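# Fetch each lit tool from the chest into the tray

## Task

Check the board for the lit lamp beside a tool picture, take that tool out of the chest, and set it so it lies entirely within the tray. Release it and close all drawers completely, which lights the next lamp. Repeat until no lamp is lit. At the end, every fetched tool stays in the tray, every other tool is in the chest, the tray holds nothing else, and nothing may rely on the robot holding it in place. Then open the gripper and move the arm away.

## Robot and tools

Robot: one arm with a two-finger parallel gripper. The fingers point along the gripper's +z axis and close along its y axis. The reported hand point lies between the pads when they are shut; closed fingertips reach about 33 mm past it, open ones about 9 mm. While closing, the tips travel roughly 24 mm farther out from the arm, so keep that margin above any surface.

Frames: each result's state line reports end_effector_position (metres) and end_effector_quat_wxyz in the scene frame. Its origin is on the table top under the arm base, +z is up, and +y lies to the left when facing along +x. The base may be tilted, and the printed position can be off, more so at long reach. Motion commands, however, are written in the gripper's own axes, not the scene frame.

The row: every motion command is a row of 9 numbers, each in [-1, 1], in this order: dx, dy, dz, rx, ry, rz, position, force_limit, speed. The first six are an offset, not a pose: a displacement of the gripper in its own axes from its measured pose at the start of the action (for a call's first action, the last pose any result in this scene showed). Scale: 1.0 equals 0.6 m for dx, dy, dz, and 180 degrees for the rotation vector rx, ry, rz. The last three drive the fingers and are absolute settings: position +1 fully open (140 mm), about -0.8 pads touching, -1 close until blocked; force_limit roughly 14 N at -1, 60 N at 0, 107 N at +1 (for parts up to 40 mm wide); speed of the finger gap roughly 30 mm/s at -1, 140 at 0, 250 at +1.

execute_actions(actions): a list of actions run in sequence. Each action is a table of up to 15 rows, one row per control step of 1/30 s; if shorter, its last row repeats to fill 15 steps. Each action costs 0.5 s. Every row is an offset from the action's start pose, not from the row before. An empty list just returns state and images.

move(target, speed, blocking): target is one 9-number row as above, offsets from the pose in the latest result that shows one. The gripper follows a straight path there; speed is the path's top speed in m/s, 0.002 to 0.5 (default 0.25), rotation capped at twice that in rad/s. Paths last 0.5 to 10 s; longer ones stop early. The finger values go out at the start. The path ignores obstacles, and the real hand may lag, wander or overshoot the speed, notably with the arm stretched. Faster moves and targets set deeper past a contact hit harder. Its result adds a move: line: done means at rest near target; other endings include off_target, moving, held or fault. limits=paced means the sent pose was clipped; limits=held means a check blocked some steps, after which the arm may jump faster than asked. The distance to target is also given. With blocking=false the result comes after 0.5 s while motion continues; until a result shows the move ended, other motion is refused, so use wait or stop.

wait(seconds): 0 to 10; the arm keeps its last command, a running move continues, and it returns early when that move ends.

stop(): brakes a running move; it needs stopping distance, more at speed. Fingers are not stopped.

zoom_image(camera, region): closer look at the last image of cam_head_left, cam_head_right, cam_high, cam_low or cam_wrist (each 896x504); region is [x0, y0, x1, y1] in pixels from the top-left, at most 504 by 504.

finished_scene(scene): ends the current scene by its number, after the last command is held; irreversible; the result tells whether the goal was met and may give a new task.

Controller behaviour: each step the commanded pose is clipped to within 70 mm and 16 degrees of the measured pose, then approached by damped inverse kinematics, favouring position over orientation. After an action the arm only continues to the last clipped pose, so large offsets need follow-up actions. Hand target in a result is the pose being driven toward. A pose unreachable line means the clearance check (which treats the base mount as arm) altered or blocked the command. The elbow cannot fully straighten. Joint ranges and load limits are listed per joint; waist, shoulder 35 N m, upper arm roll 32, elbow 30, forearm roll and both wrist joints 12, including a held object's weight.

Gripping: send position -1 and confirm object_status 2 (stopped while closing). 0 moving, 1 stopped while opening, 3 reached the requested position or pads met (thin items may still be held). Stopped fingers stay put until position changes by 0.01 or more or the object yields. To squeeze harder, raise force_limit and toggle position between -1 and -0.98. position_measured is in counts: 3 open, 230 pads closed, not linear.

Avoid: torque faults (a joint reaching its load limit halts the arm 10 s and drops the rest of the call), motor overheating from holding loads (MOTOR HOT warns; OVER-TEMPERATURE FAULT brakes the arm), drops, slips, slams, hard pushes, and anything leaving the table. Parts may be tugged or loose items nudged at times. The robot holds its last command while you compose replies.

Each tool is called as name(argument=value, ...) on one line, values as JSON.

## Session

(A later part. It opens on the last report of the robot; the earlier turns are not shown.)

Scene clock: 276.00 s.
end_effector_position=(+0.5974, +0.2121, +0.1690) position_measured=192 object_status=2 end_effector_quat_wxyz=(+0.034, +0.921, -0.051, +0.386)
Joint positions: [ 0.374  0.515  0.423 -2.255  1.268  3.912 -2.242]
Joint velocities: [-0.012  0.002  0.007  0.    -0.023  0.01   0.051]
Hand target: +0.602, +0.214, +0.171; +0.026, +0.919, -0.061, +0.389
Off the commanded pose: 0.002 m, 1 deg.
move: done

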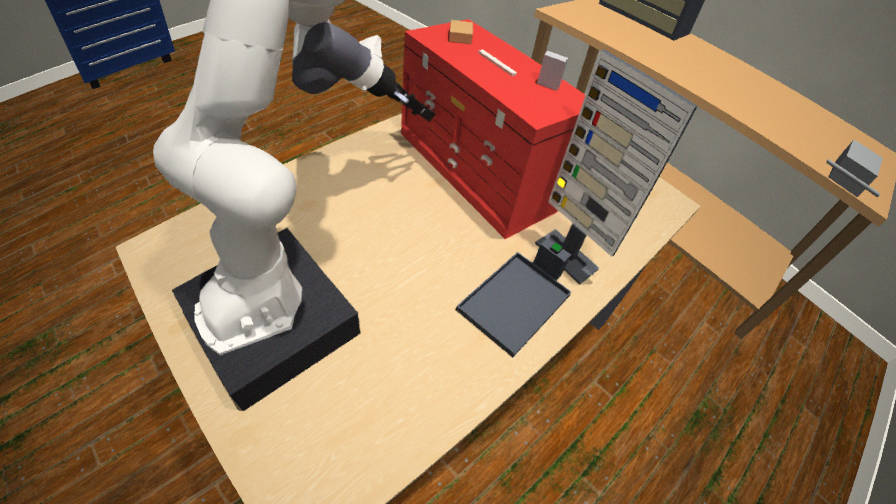

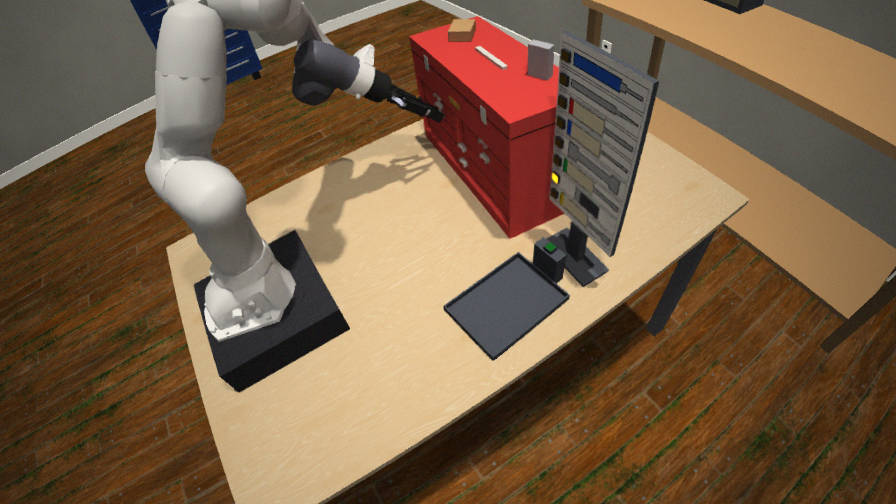

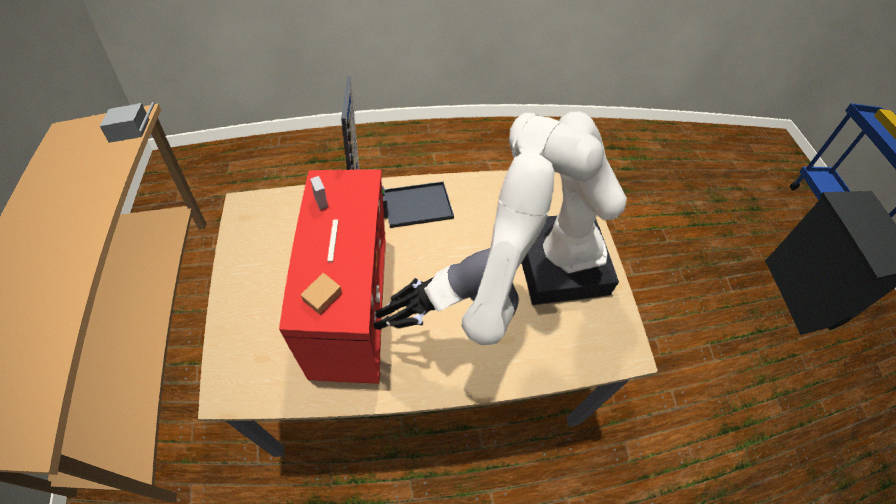

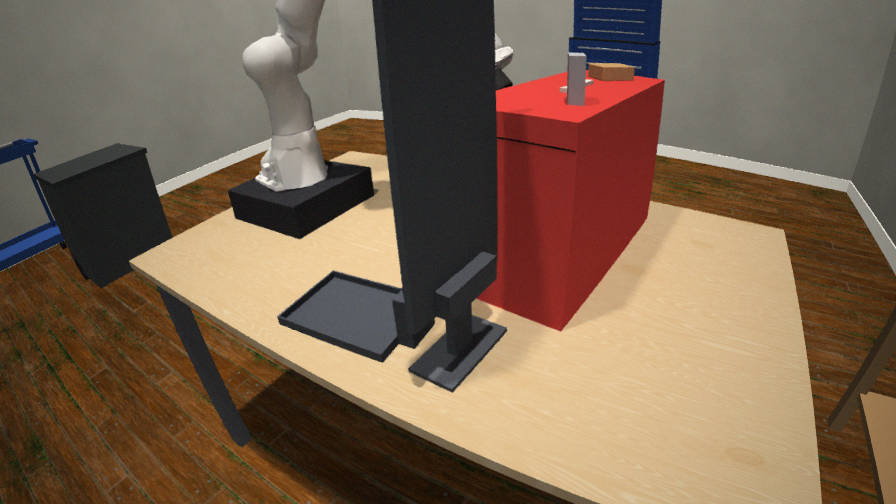

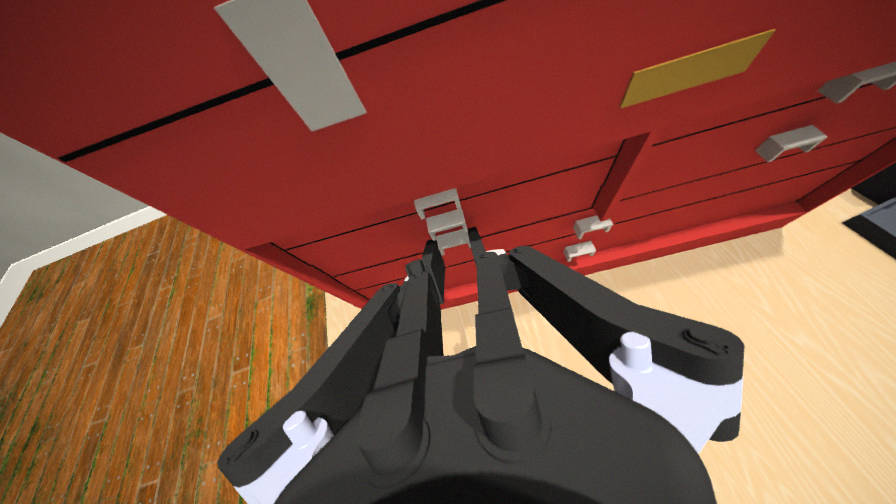

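move(target=[0.0289, 0.001, -0.0383, 0.0024, -0.0016, 0.0072, -0.3, -0.3, 0.5], speed=0.07)

zoom_image(camera="cam_wrist", region=[360, 150, 560, 300])

Scene clock: 281.00 s.
end_effector_position=(+0.5934, +0.2110, +0.1970) position_measured=167 object_status=3 end_effector_quat_wxyz=(+0.025, +0.920, -0.066, +0.384)
Joint positions: [ 0.373  0.432  0.431 -2.264  1.363  3.873 -2.296]
Joint velocities: [-0.001 -0.001 -0.     0.     0.013 -0.007 -0.038]
Hand target: +0.593, +0.212, +0.197; +0.026, +0.921, -0.061, +0.384
Off the commanded pose: 0.002 m, 1 deg.
move: done

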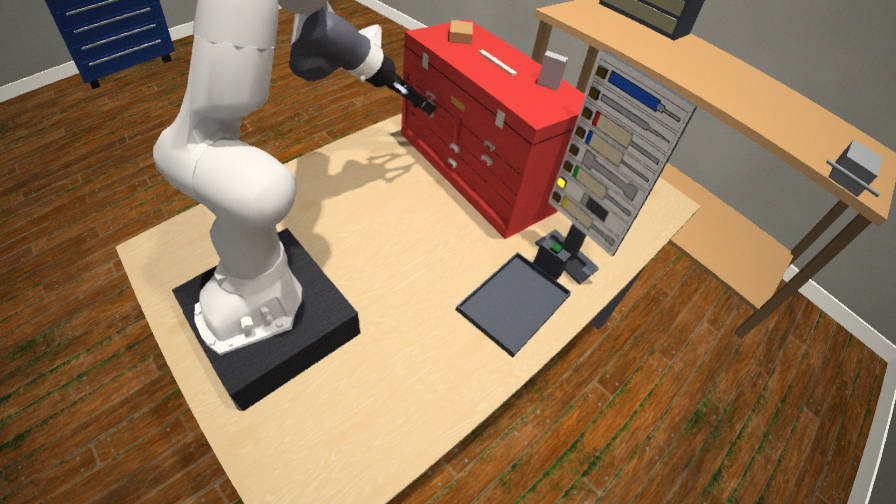

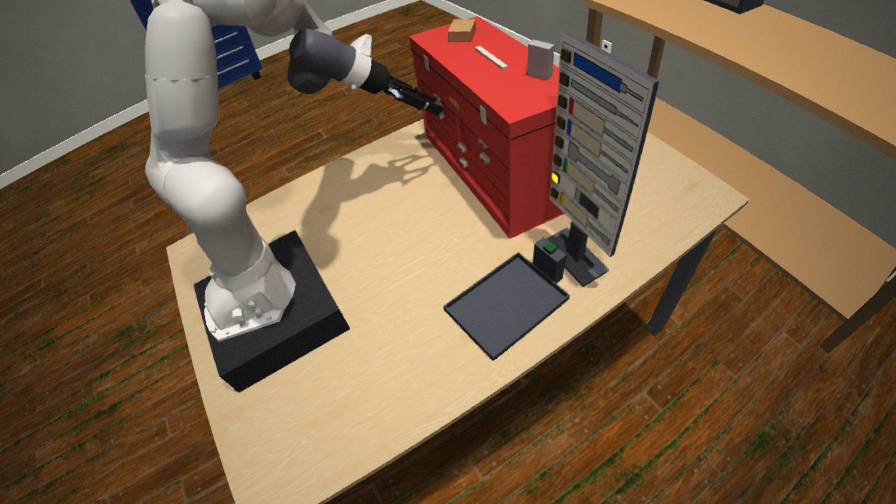

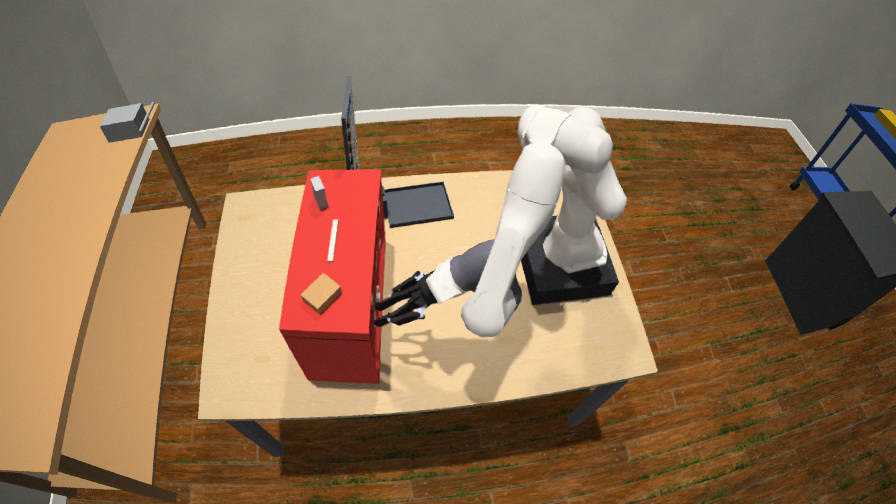

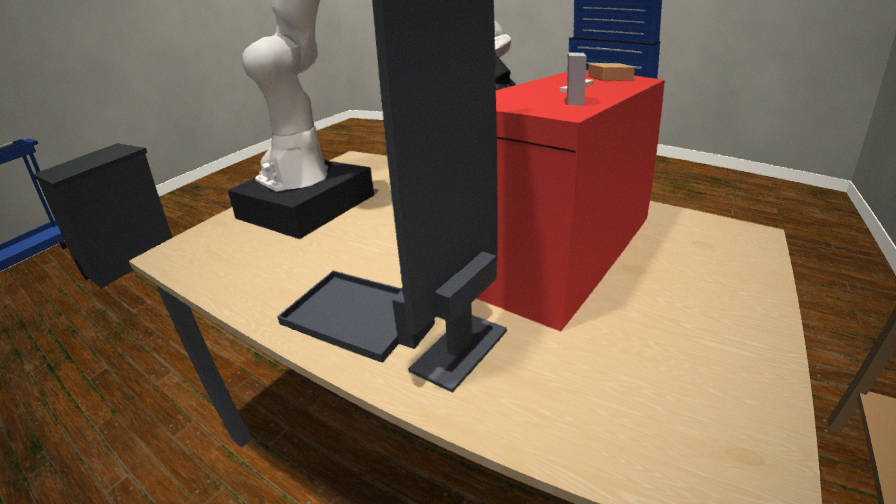

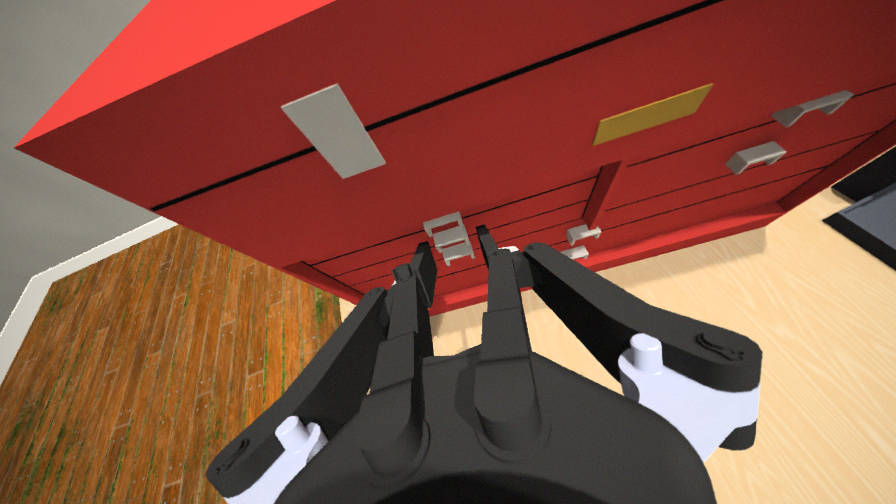

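Region (360, 150, 560, 300) of cam_wrist's 896x504 image, scaled by 2.520, with more detail than that image has; it fills the top 378 rows of this view, and the rest is white.

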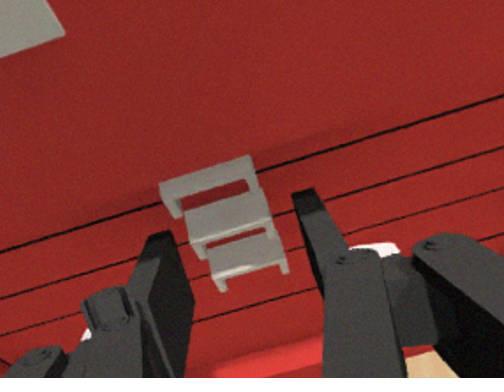

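execute_actions(actions=[[[0.002,-0.001,0.002,0,0,-0.001,-0.3,-0.3,-0.3],[0.003,-0.0015,0.003,0,0,-0.002,-0.3,-0.3,-0.3],[0.004,-0.002,0.005,0,0,-0.003,-0.3,-0.3,-0.3],[0.005,-0.0025,0.006,0,0,-0.003,-0.3,-0.3,-0.3],[0.005,-0.003,0.007,0,0,-0.003,-0.3,-0.3,-0.3],[0.005,-0.003,0.007,0,0,-0.003,-0.3,-0.3,-0.3],[0.005,-0.003,0.007,0,0,-0.003,-1,-0.3,-0.3]]])

Scene clock: 284.93 s.
end_effector_position=(+0.5982, +0.2118, +0.1972) position_measured=192 object_status=0 end_effector_quat_wxyz=(+0.026, +0.920, -0.064, +0.385)
Joint positions: [ 0.373  0.442  0.428 -2.245  1.366  3.873 -2.314]
Joint velocities: [-0.    -0.    -0.     0.001  0.001 -0.    -0.007]
Hand target: +0.599, +0.212, +0.196; +0.027, +0.921, -0.062, +0.384
Off the commanded pose: 0.001 m, 0 deg.

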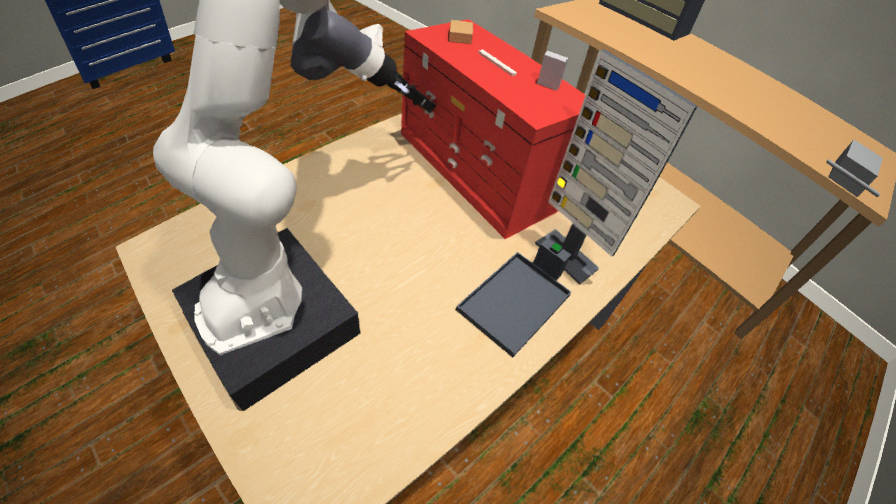

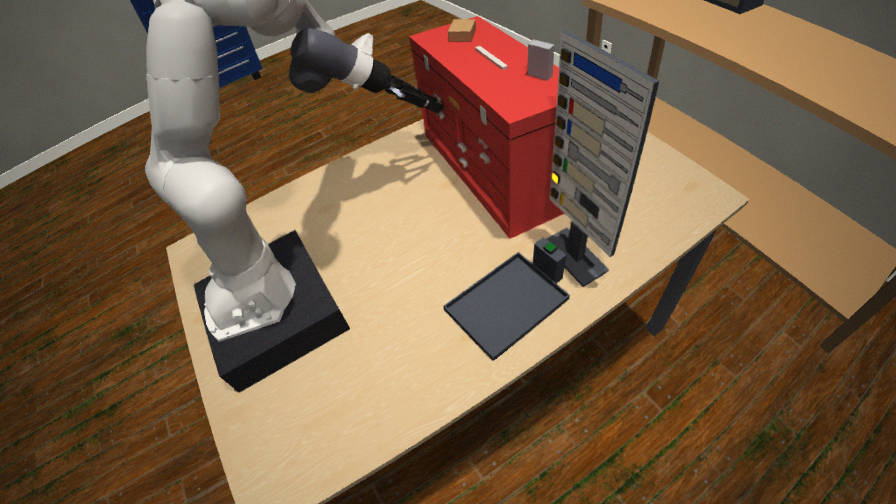

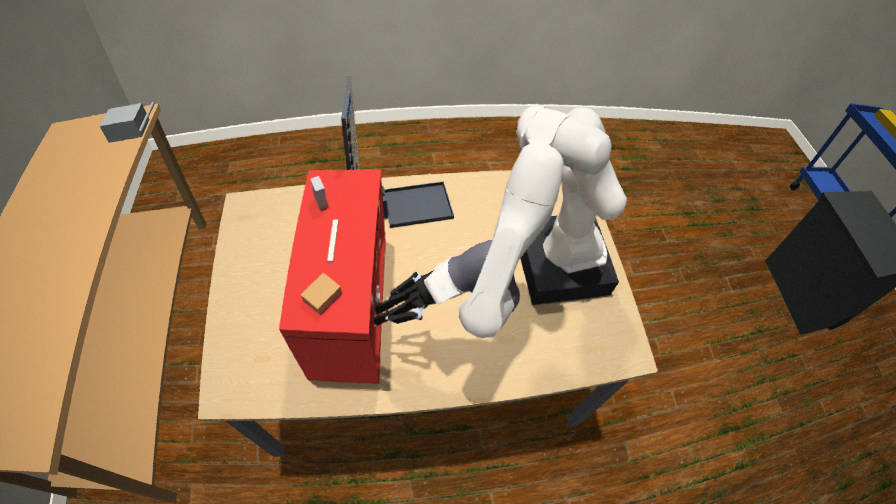

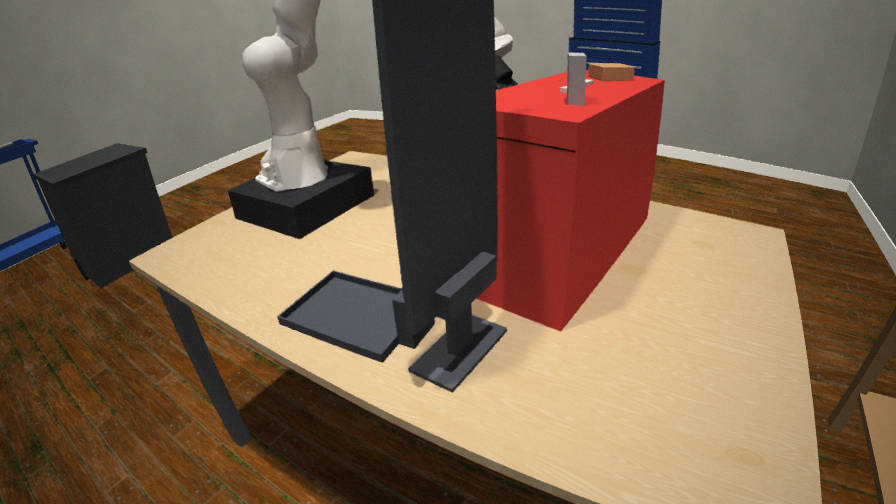

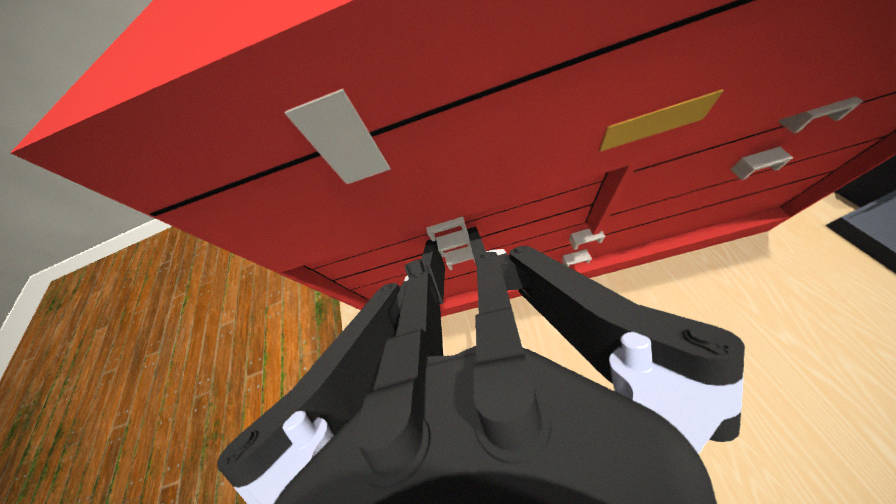

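move(target=[-0.1642, 0.003, -0.1725, 0, -0.0444, 0, -1, -0.3, -0.3], speed=0.12)

Scene clock: 291.40 s.
end_effector_position=(+0.4581, +0.2297, +0.2016) position_measured=192 object_status=2 end_effector_quat_wxyz=(+0.020, +0.944, -0.067, +0.322)
Joint positions: [ 0.415  0.211  0.599 -2.46   1.726  3.834 -2.393]
Joint velocities: [ 0.002 -0.003  0.003  0.     0.014 -0.004 -0.029]
Hand target: +0.457, +0.228, +0.200; +0.022, +0.945, -0.065, +0.320
Off the commanded pose: 0.003 m, 0 deg.
move: done

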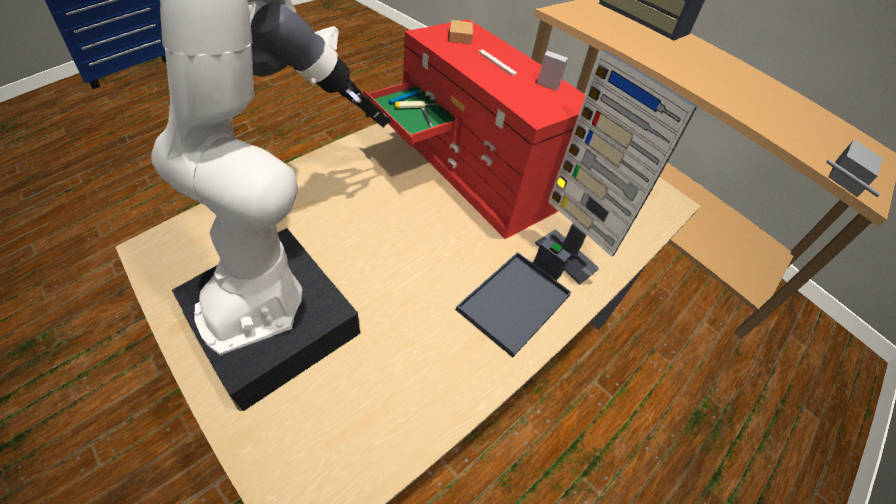

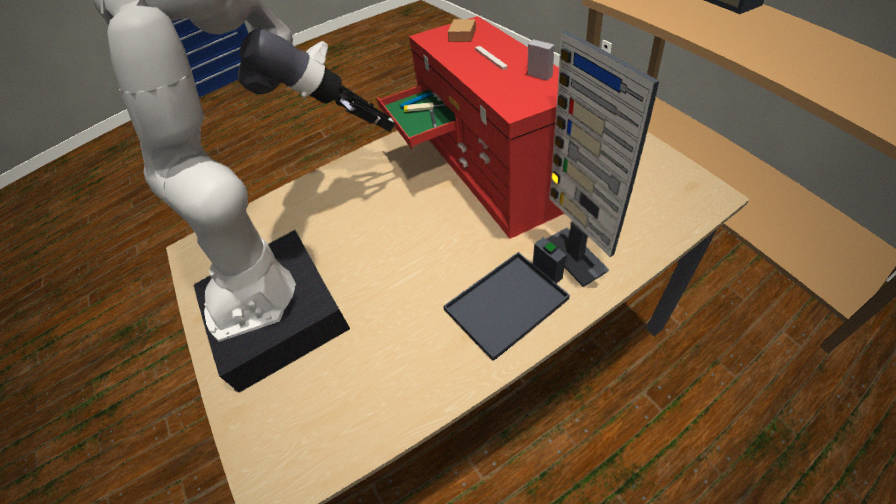

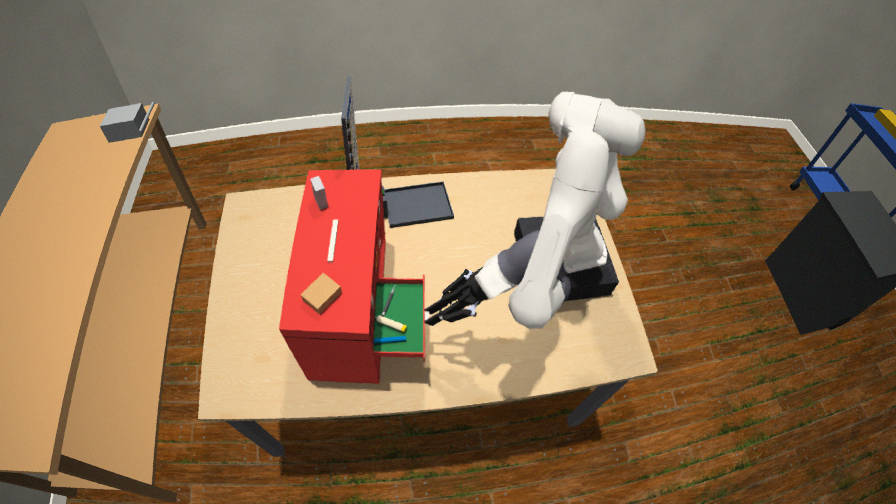

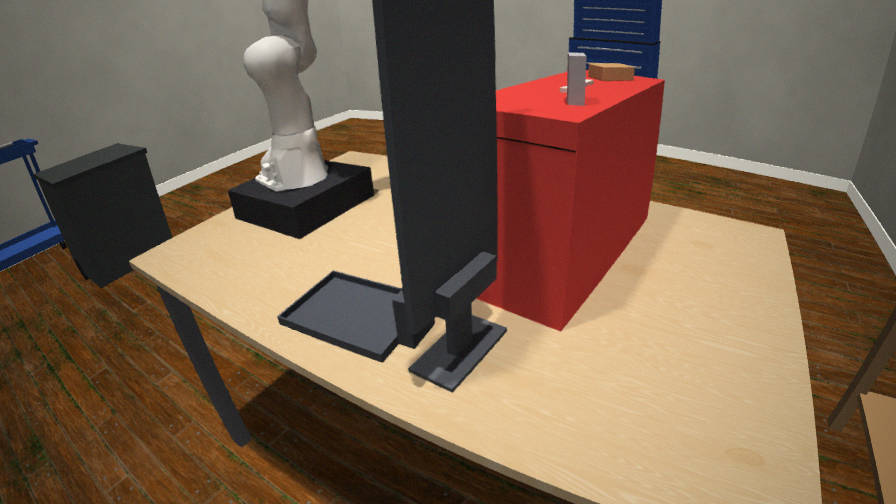

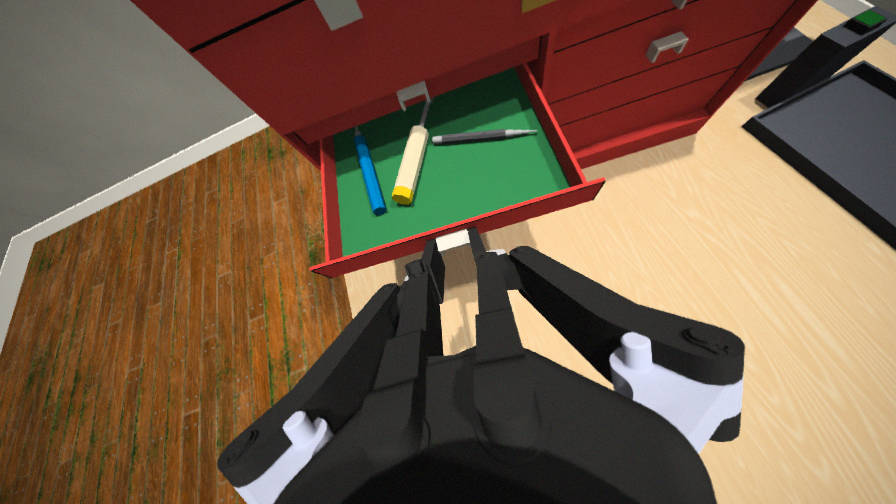

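move(target=[0.1859, -0.003, 0.1526, 0, 0.0431, -0.0024, -1, -0.3, -0.3], speed=0.12)

Scene clock: 297.43 s.
end_effector_position=(+0.5988, +0.2118, +0.1971) position_measured=192 object_status=2 end_effector_quat_wxyz=(+0.028, +0.921, -0.061, +0.385)
Joint positions: [ 0.37   0.444  0.432 -2.241  1.37   3.874 -2.326]
Joint velocities: [ 0.001  0.004 -0.     0.001 -0.008  0.005  0.014]
Hand target: +0.601, +0.214, +0.196; +0.025, +0.920, -0.062, +0.385
Off the commanded pose: 0.002 m, 0 deg.
move: done

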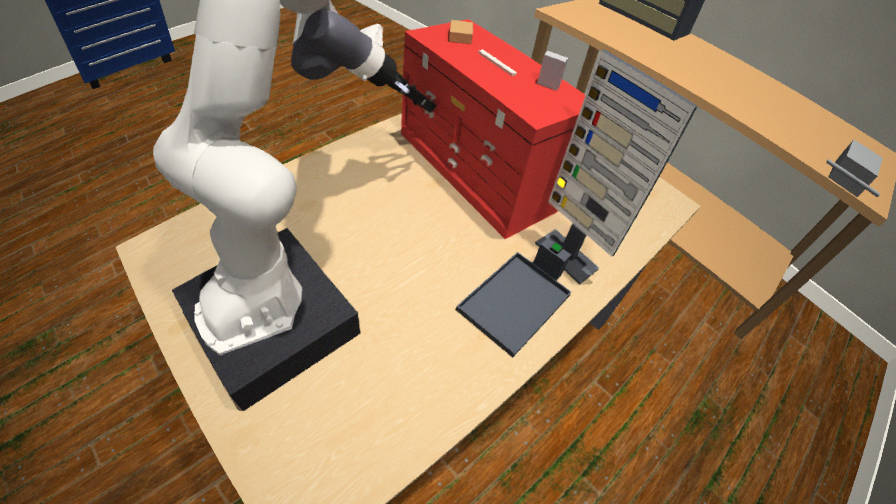

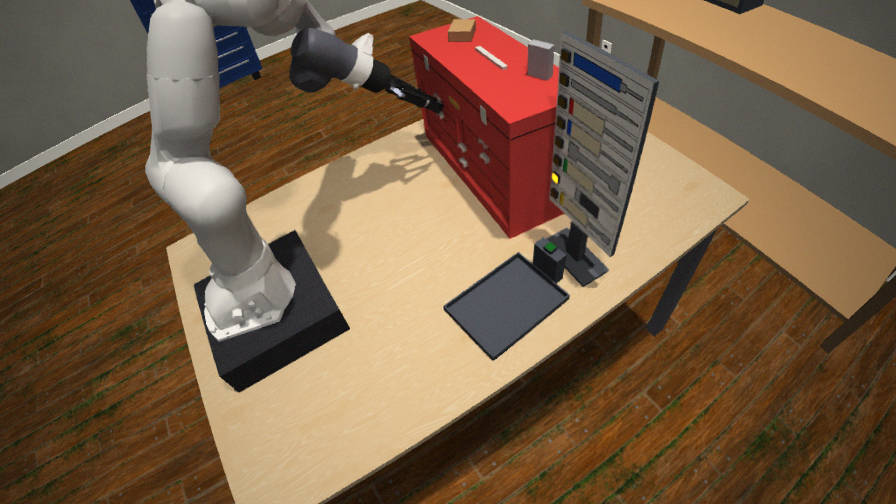

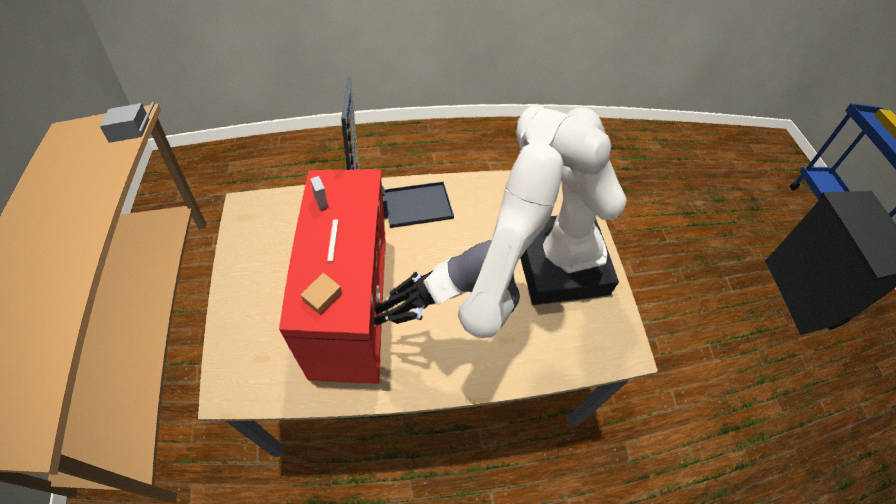

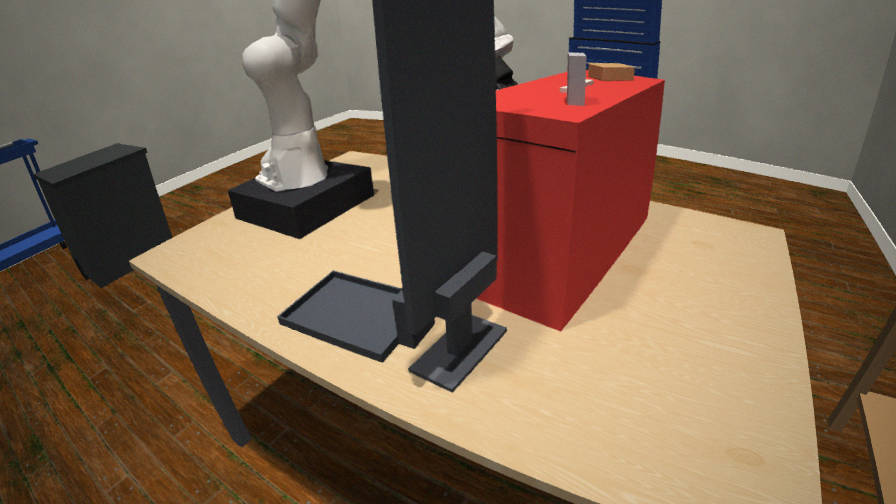

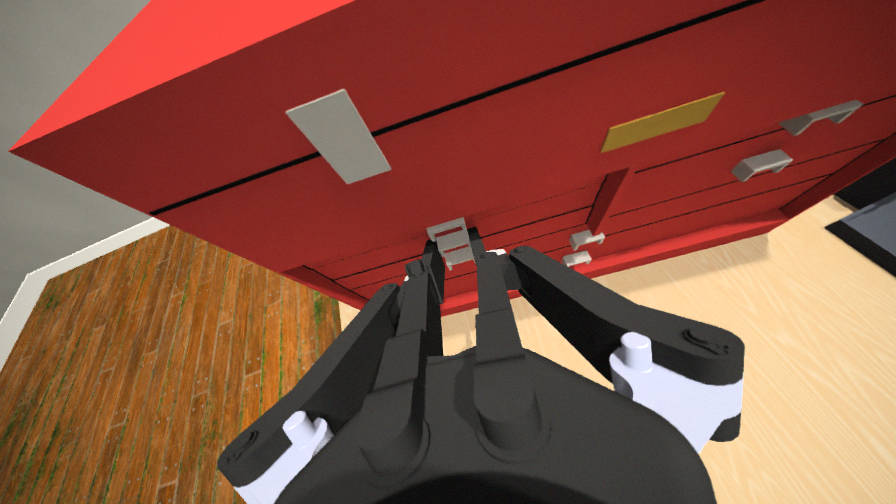

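move(target=[0.0264, -0.002, -0.0382, 0, 0, 0, -0.3, -0.3, 0.5], speed=0.07)

zoom_image(camera="cam_wrist", region=[360, 150, 560, 300])

Scene clock: 301.17 s.
end_effector_position=(+0.5944, +0.2111, +0.2238) position_measured=167 object_status=3 end_effector_quat_wxyz=(+0.025, +0.919, -0.073, +0.386)
Joint positions: [ 0.37   0.379  0.443 -2.232  1.473  3.86  -2.402]
Joint velocities: [ 0.001 -0.001  0.     0.012  0.042 -0.006 -0.084]
Hand target: +0.594, +0.213, +0.224; +0.028, +0.921, -0.062, +0.385
Off the commanded pose: 0.003 m, 1 deg.
move: done

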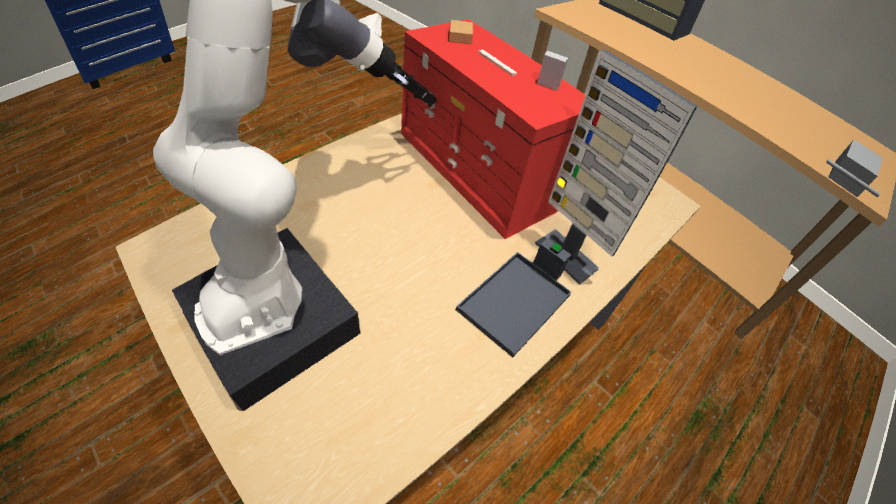

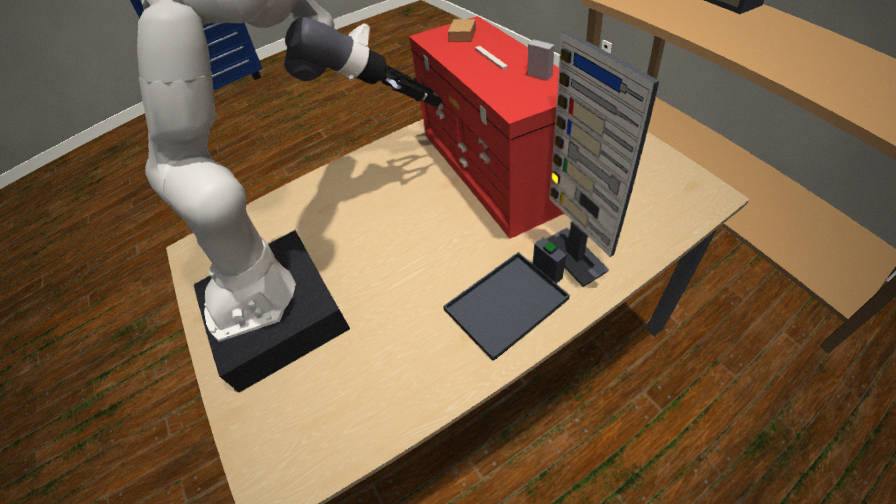

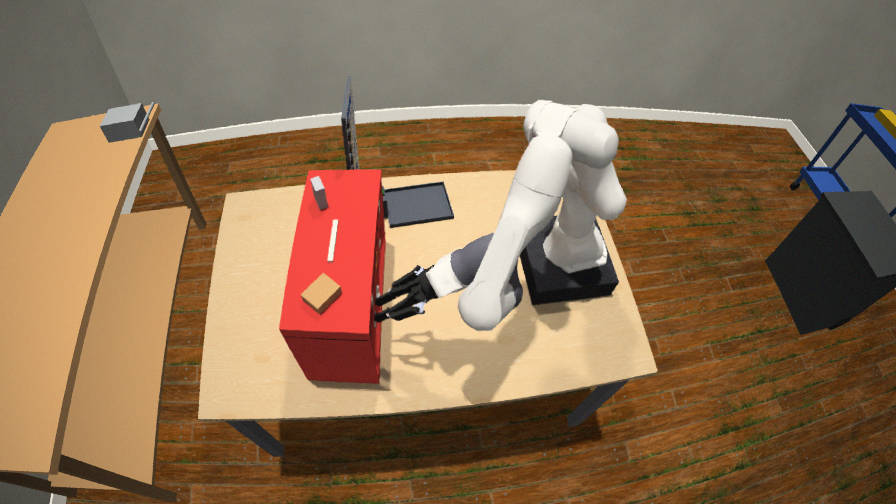

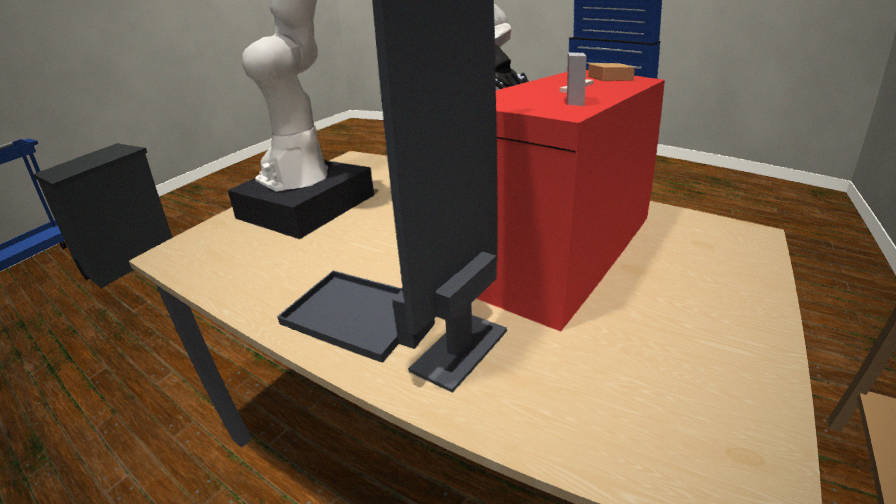

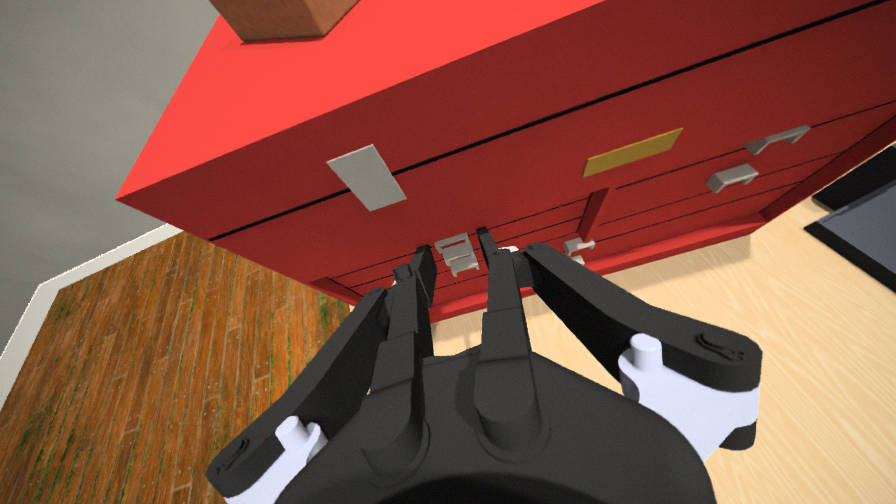

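Region (360, 150, 560, 300) of cam_wrist's 896x504 image, scaled by 2.520, with more detail than that image has; it fills the top 378 rows of this view, and the rest is white.

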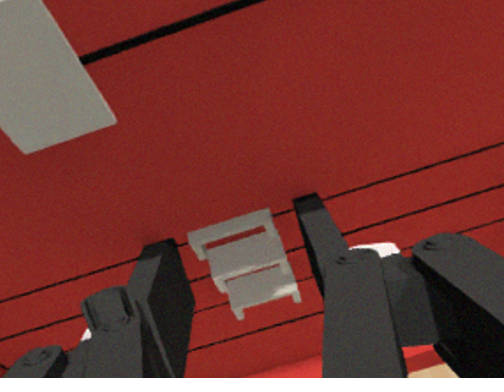

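execute_actions(actions=[[[0.001,-0.003,0.002,0.0015,-0.0008,-0.007,-0.3,-0.3,-0.3],[0.002,-0.003,0.003,0.0015,-0.0008,-0.007,-0.3,-0.3,-0.3],[0.003,-0.003,0.005,0.0015,-0.0008,-0.007,-0.3,-0.3,-0.3],[0.004,-0.003,0.006,0.0015,-0.0008,-0.007,-0.3,-0.3,-0.3],[0.0045,-0.003,0.007,0.0015,-0.0008,-0.007,-0.3,-0.3,-0.3],[0.0045,-0.003,0.007,0.0015,-0.0008,-0.007,-0.3,-0.3,-0.3],[0.0045,-0.003,0.007,0.0015,-0.0008,-0.007,-1,-0.3,-0.3]]])

Scene clock: 307.93 s.
end_effector_position=(+0.5976, +0.2120, +0.2228) position_measured=192 object_status=0 end_effector_quat_wxyz=(+0.027, +0.920, -0.063, +0.385)
Joint positions: [ 0.369  0.386  0.44  -2.22   1.477  3.855 -2.431]
Joint velocities: [-0.     0.001 -0.    -0.     0.    -0.    -0.007]
Hand target: +0.599, +0.212, +0.223; +0.027, +0.921, -0.062, +0.385
Off the commanded pose: 0.002 m, 0 deg.

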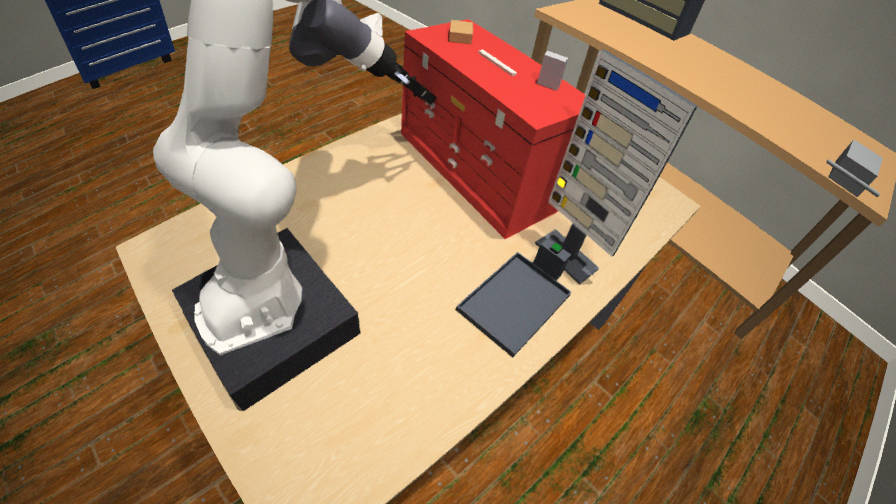

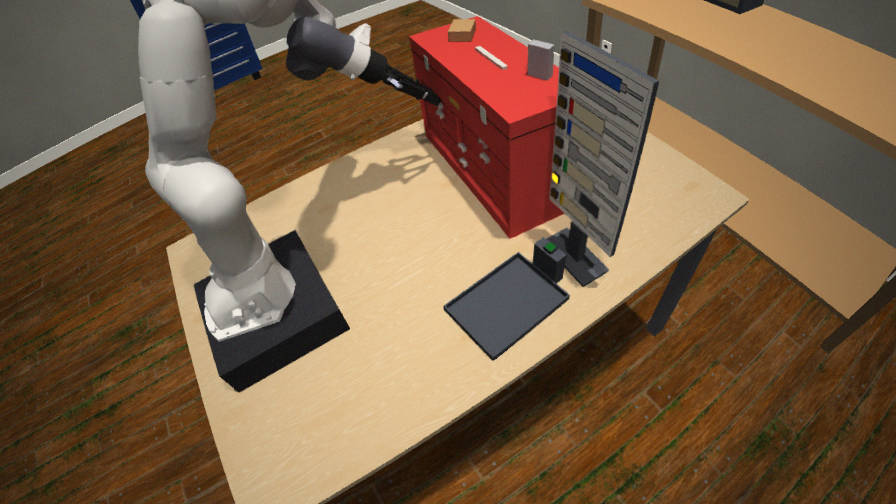

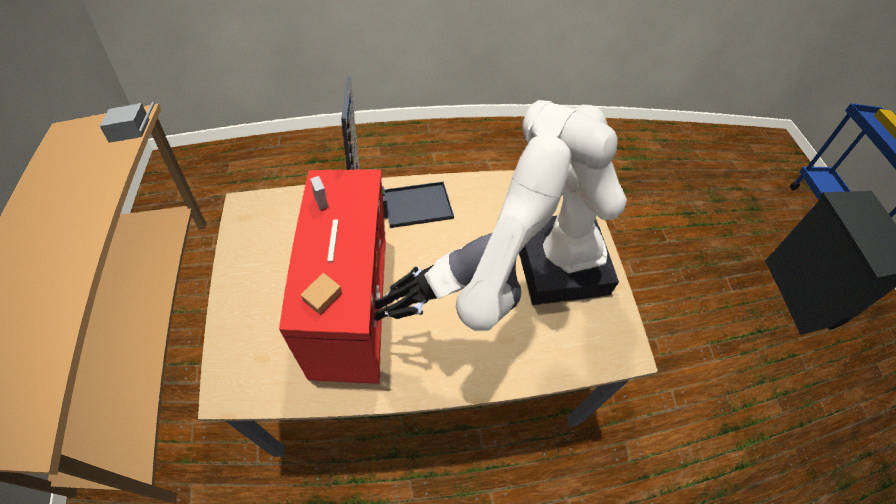

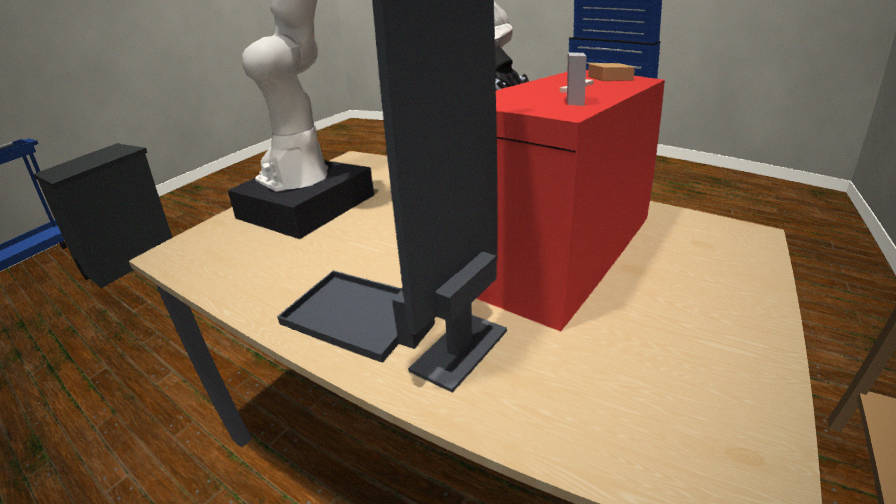

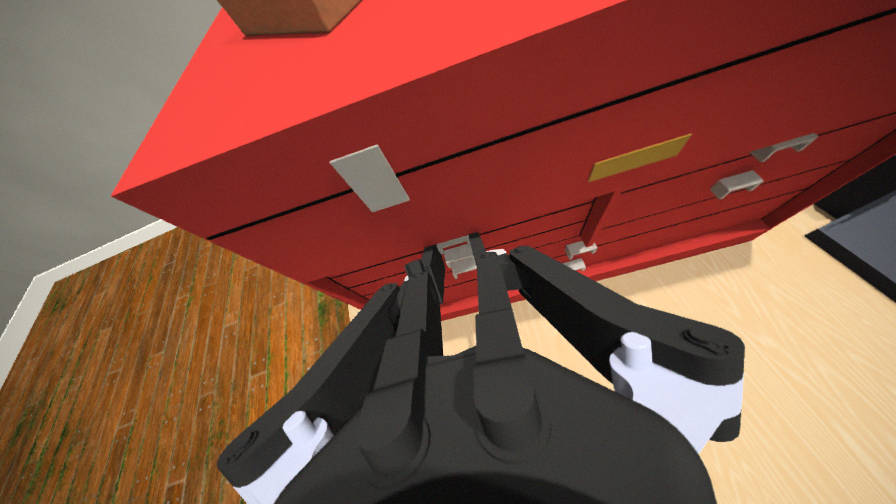

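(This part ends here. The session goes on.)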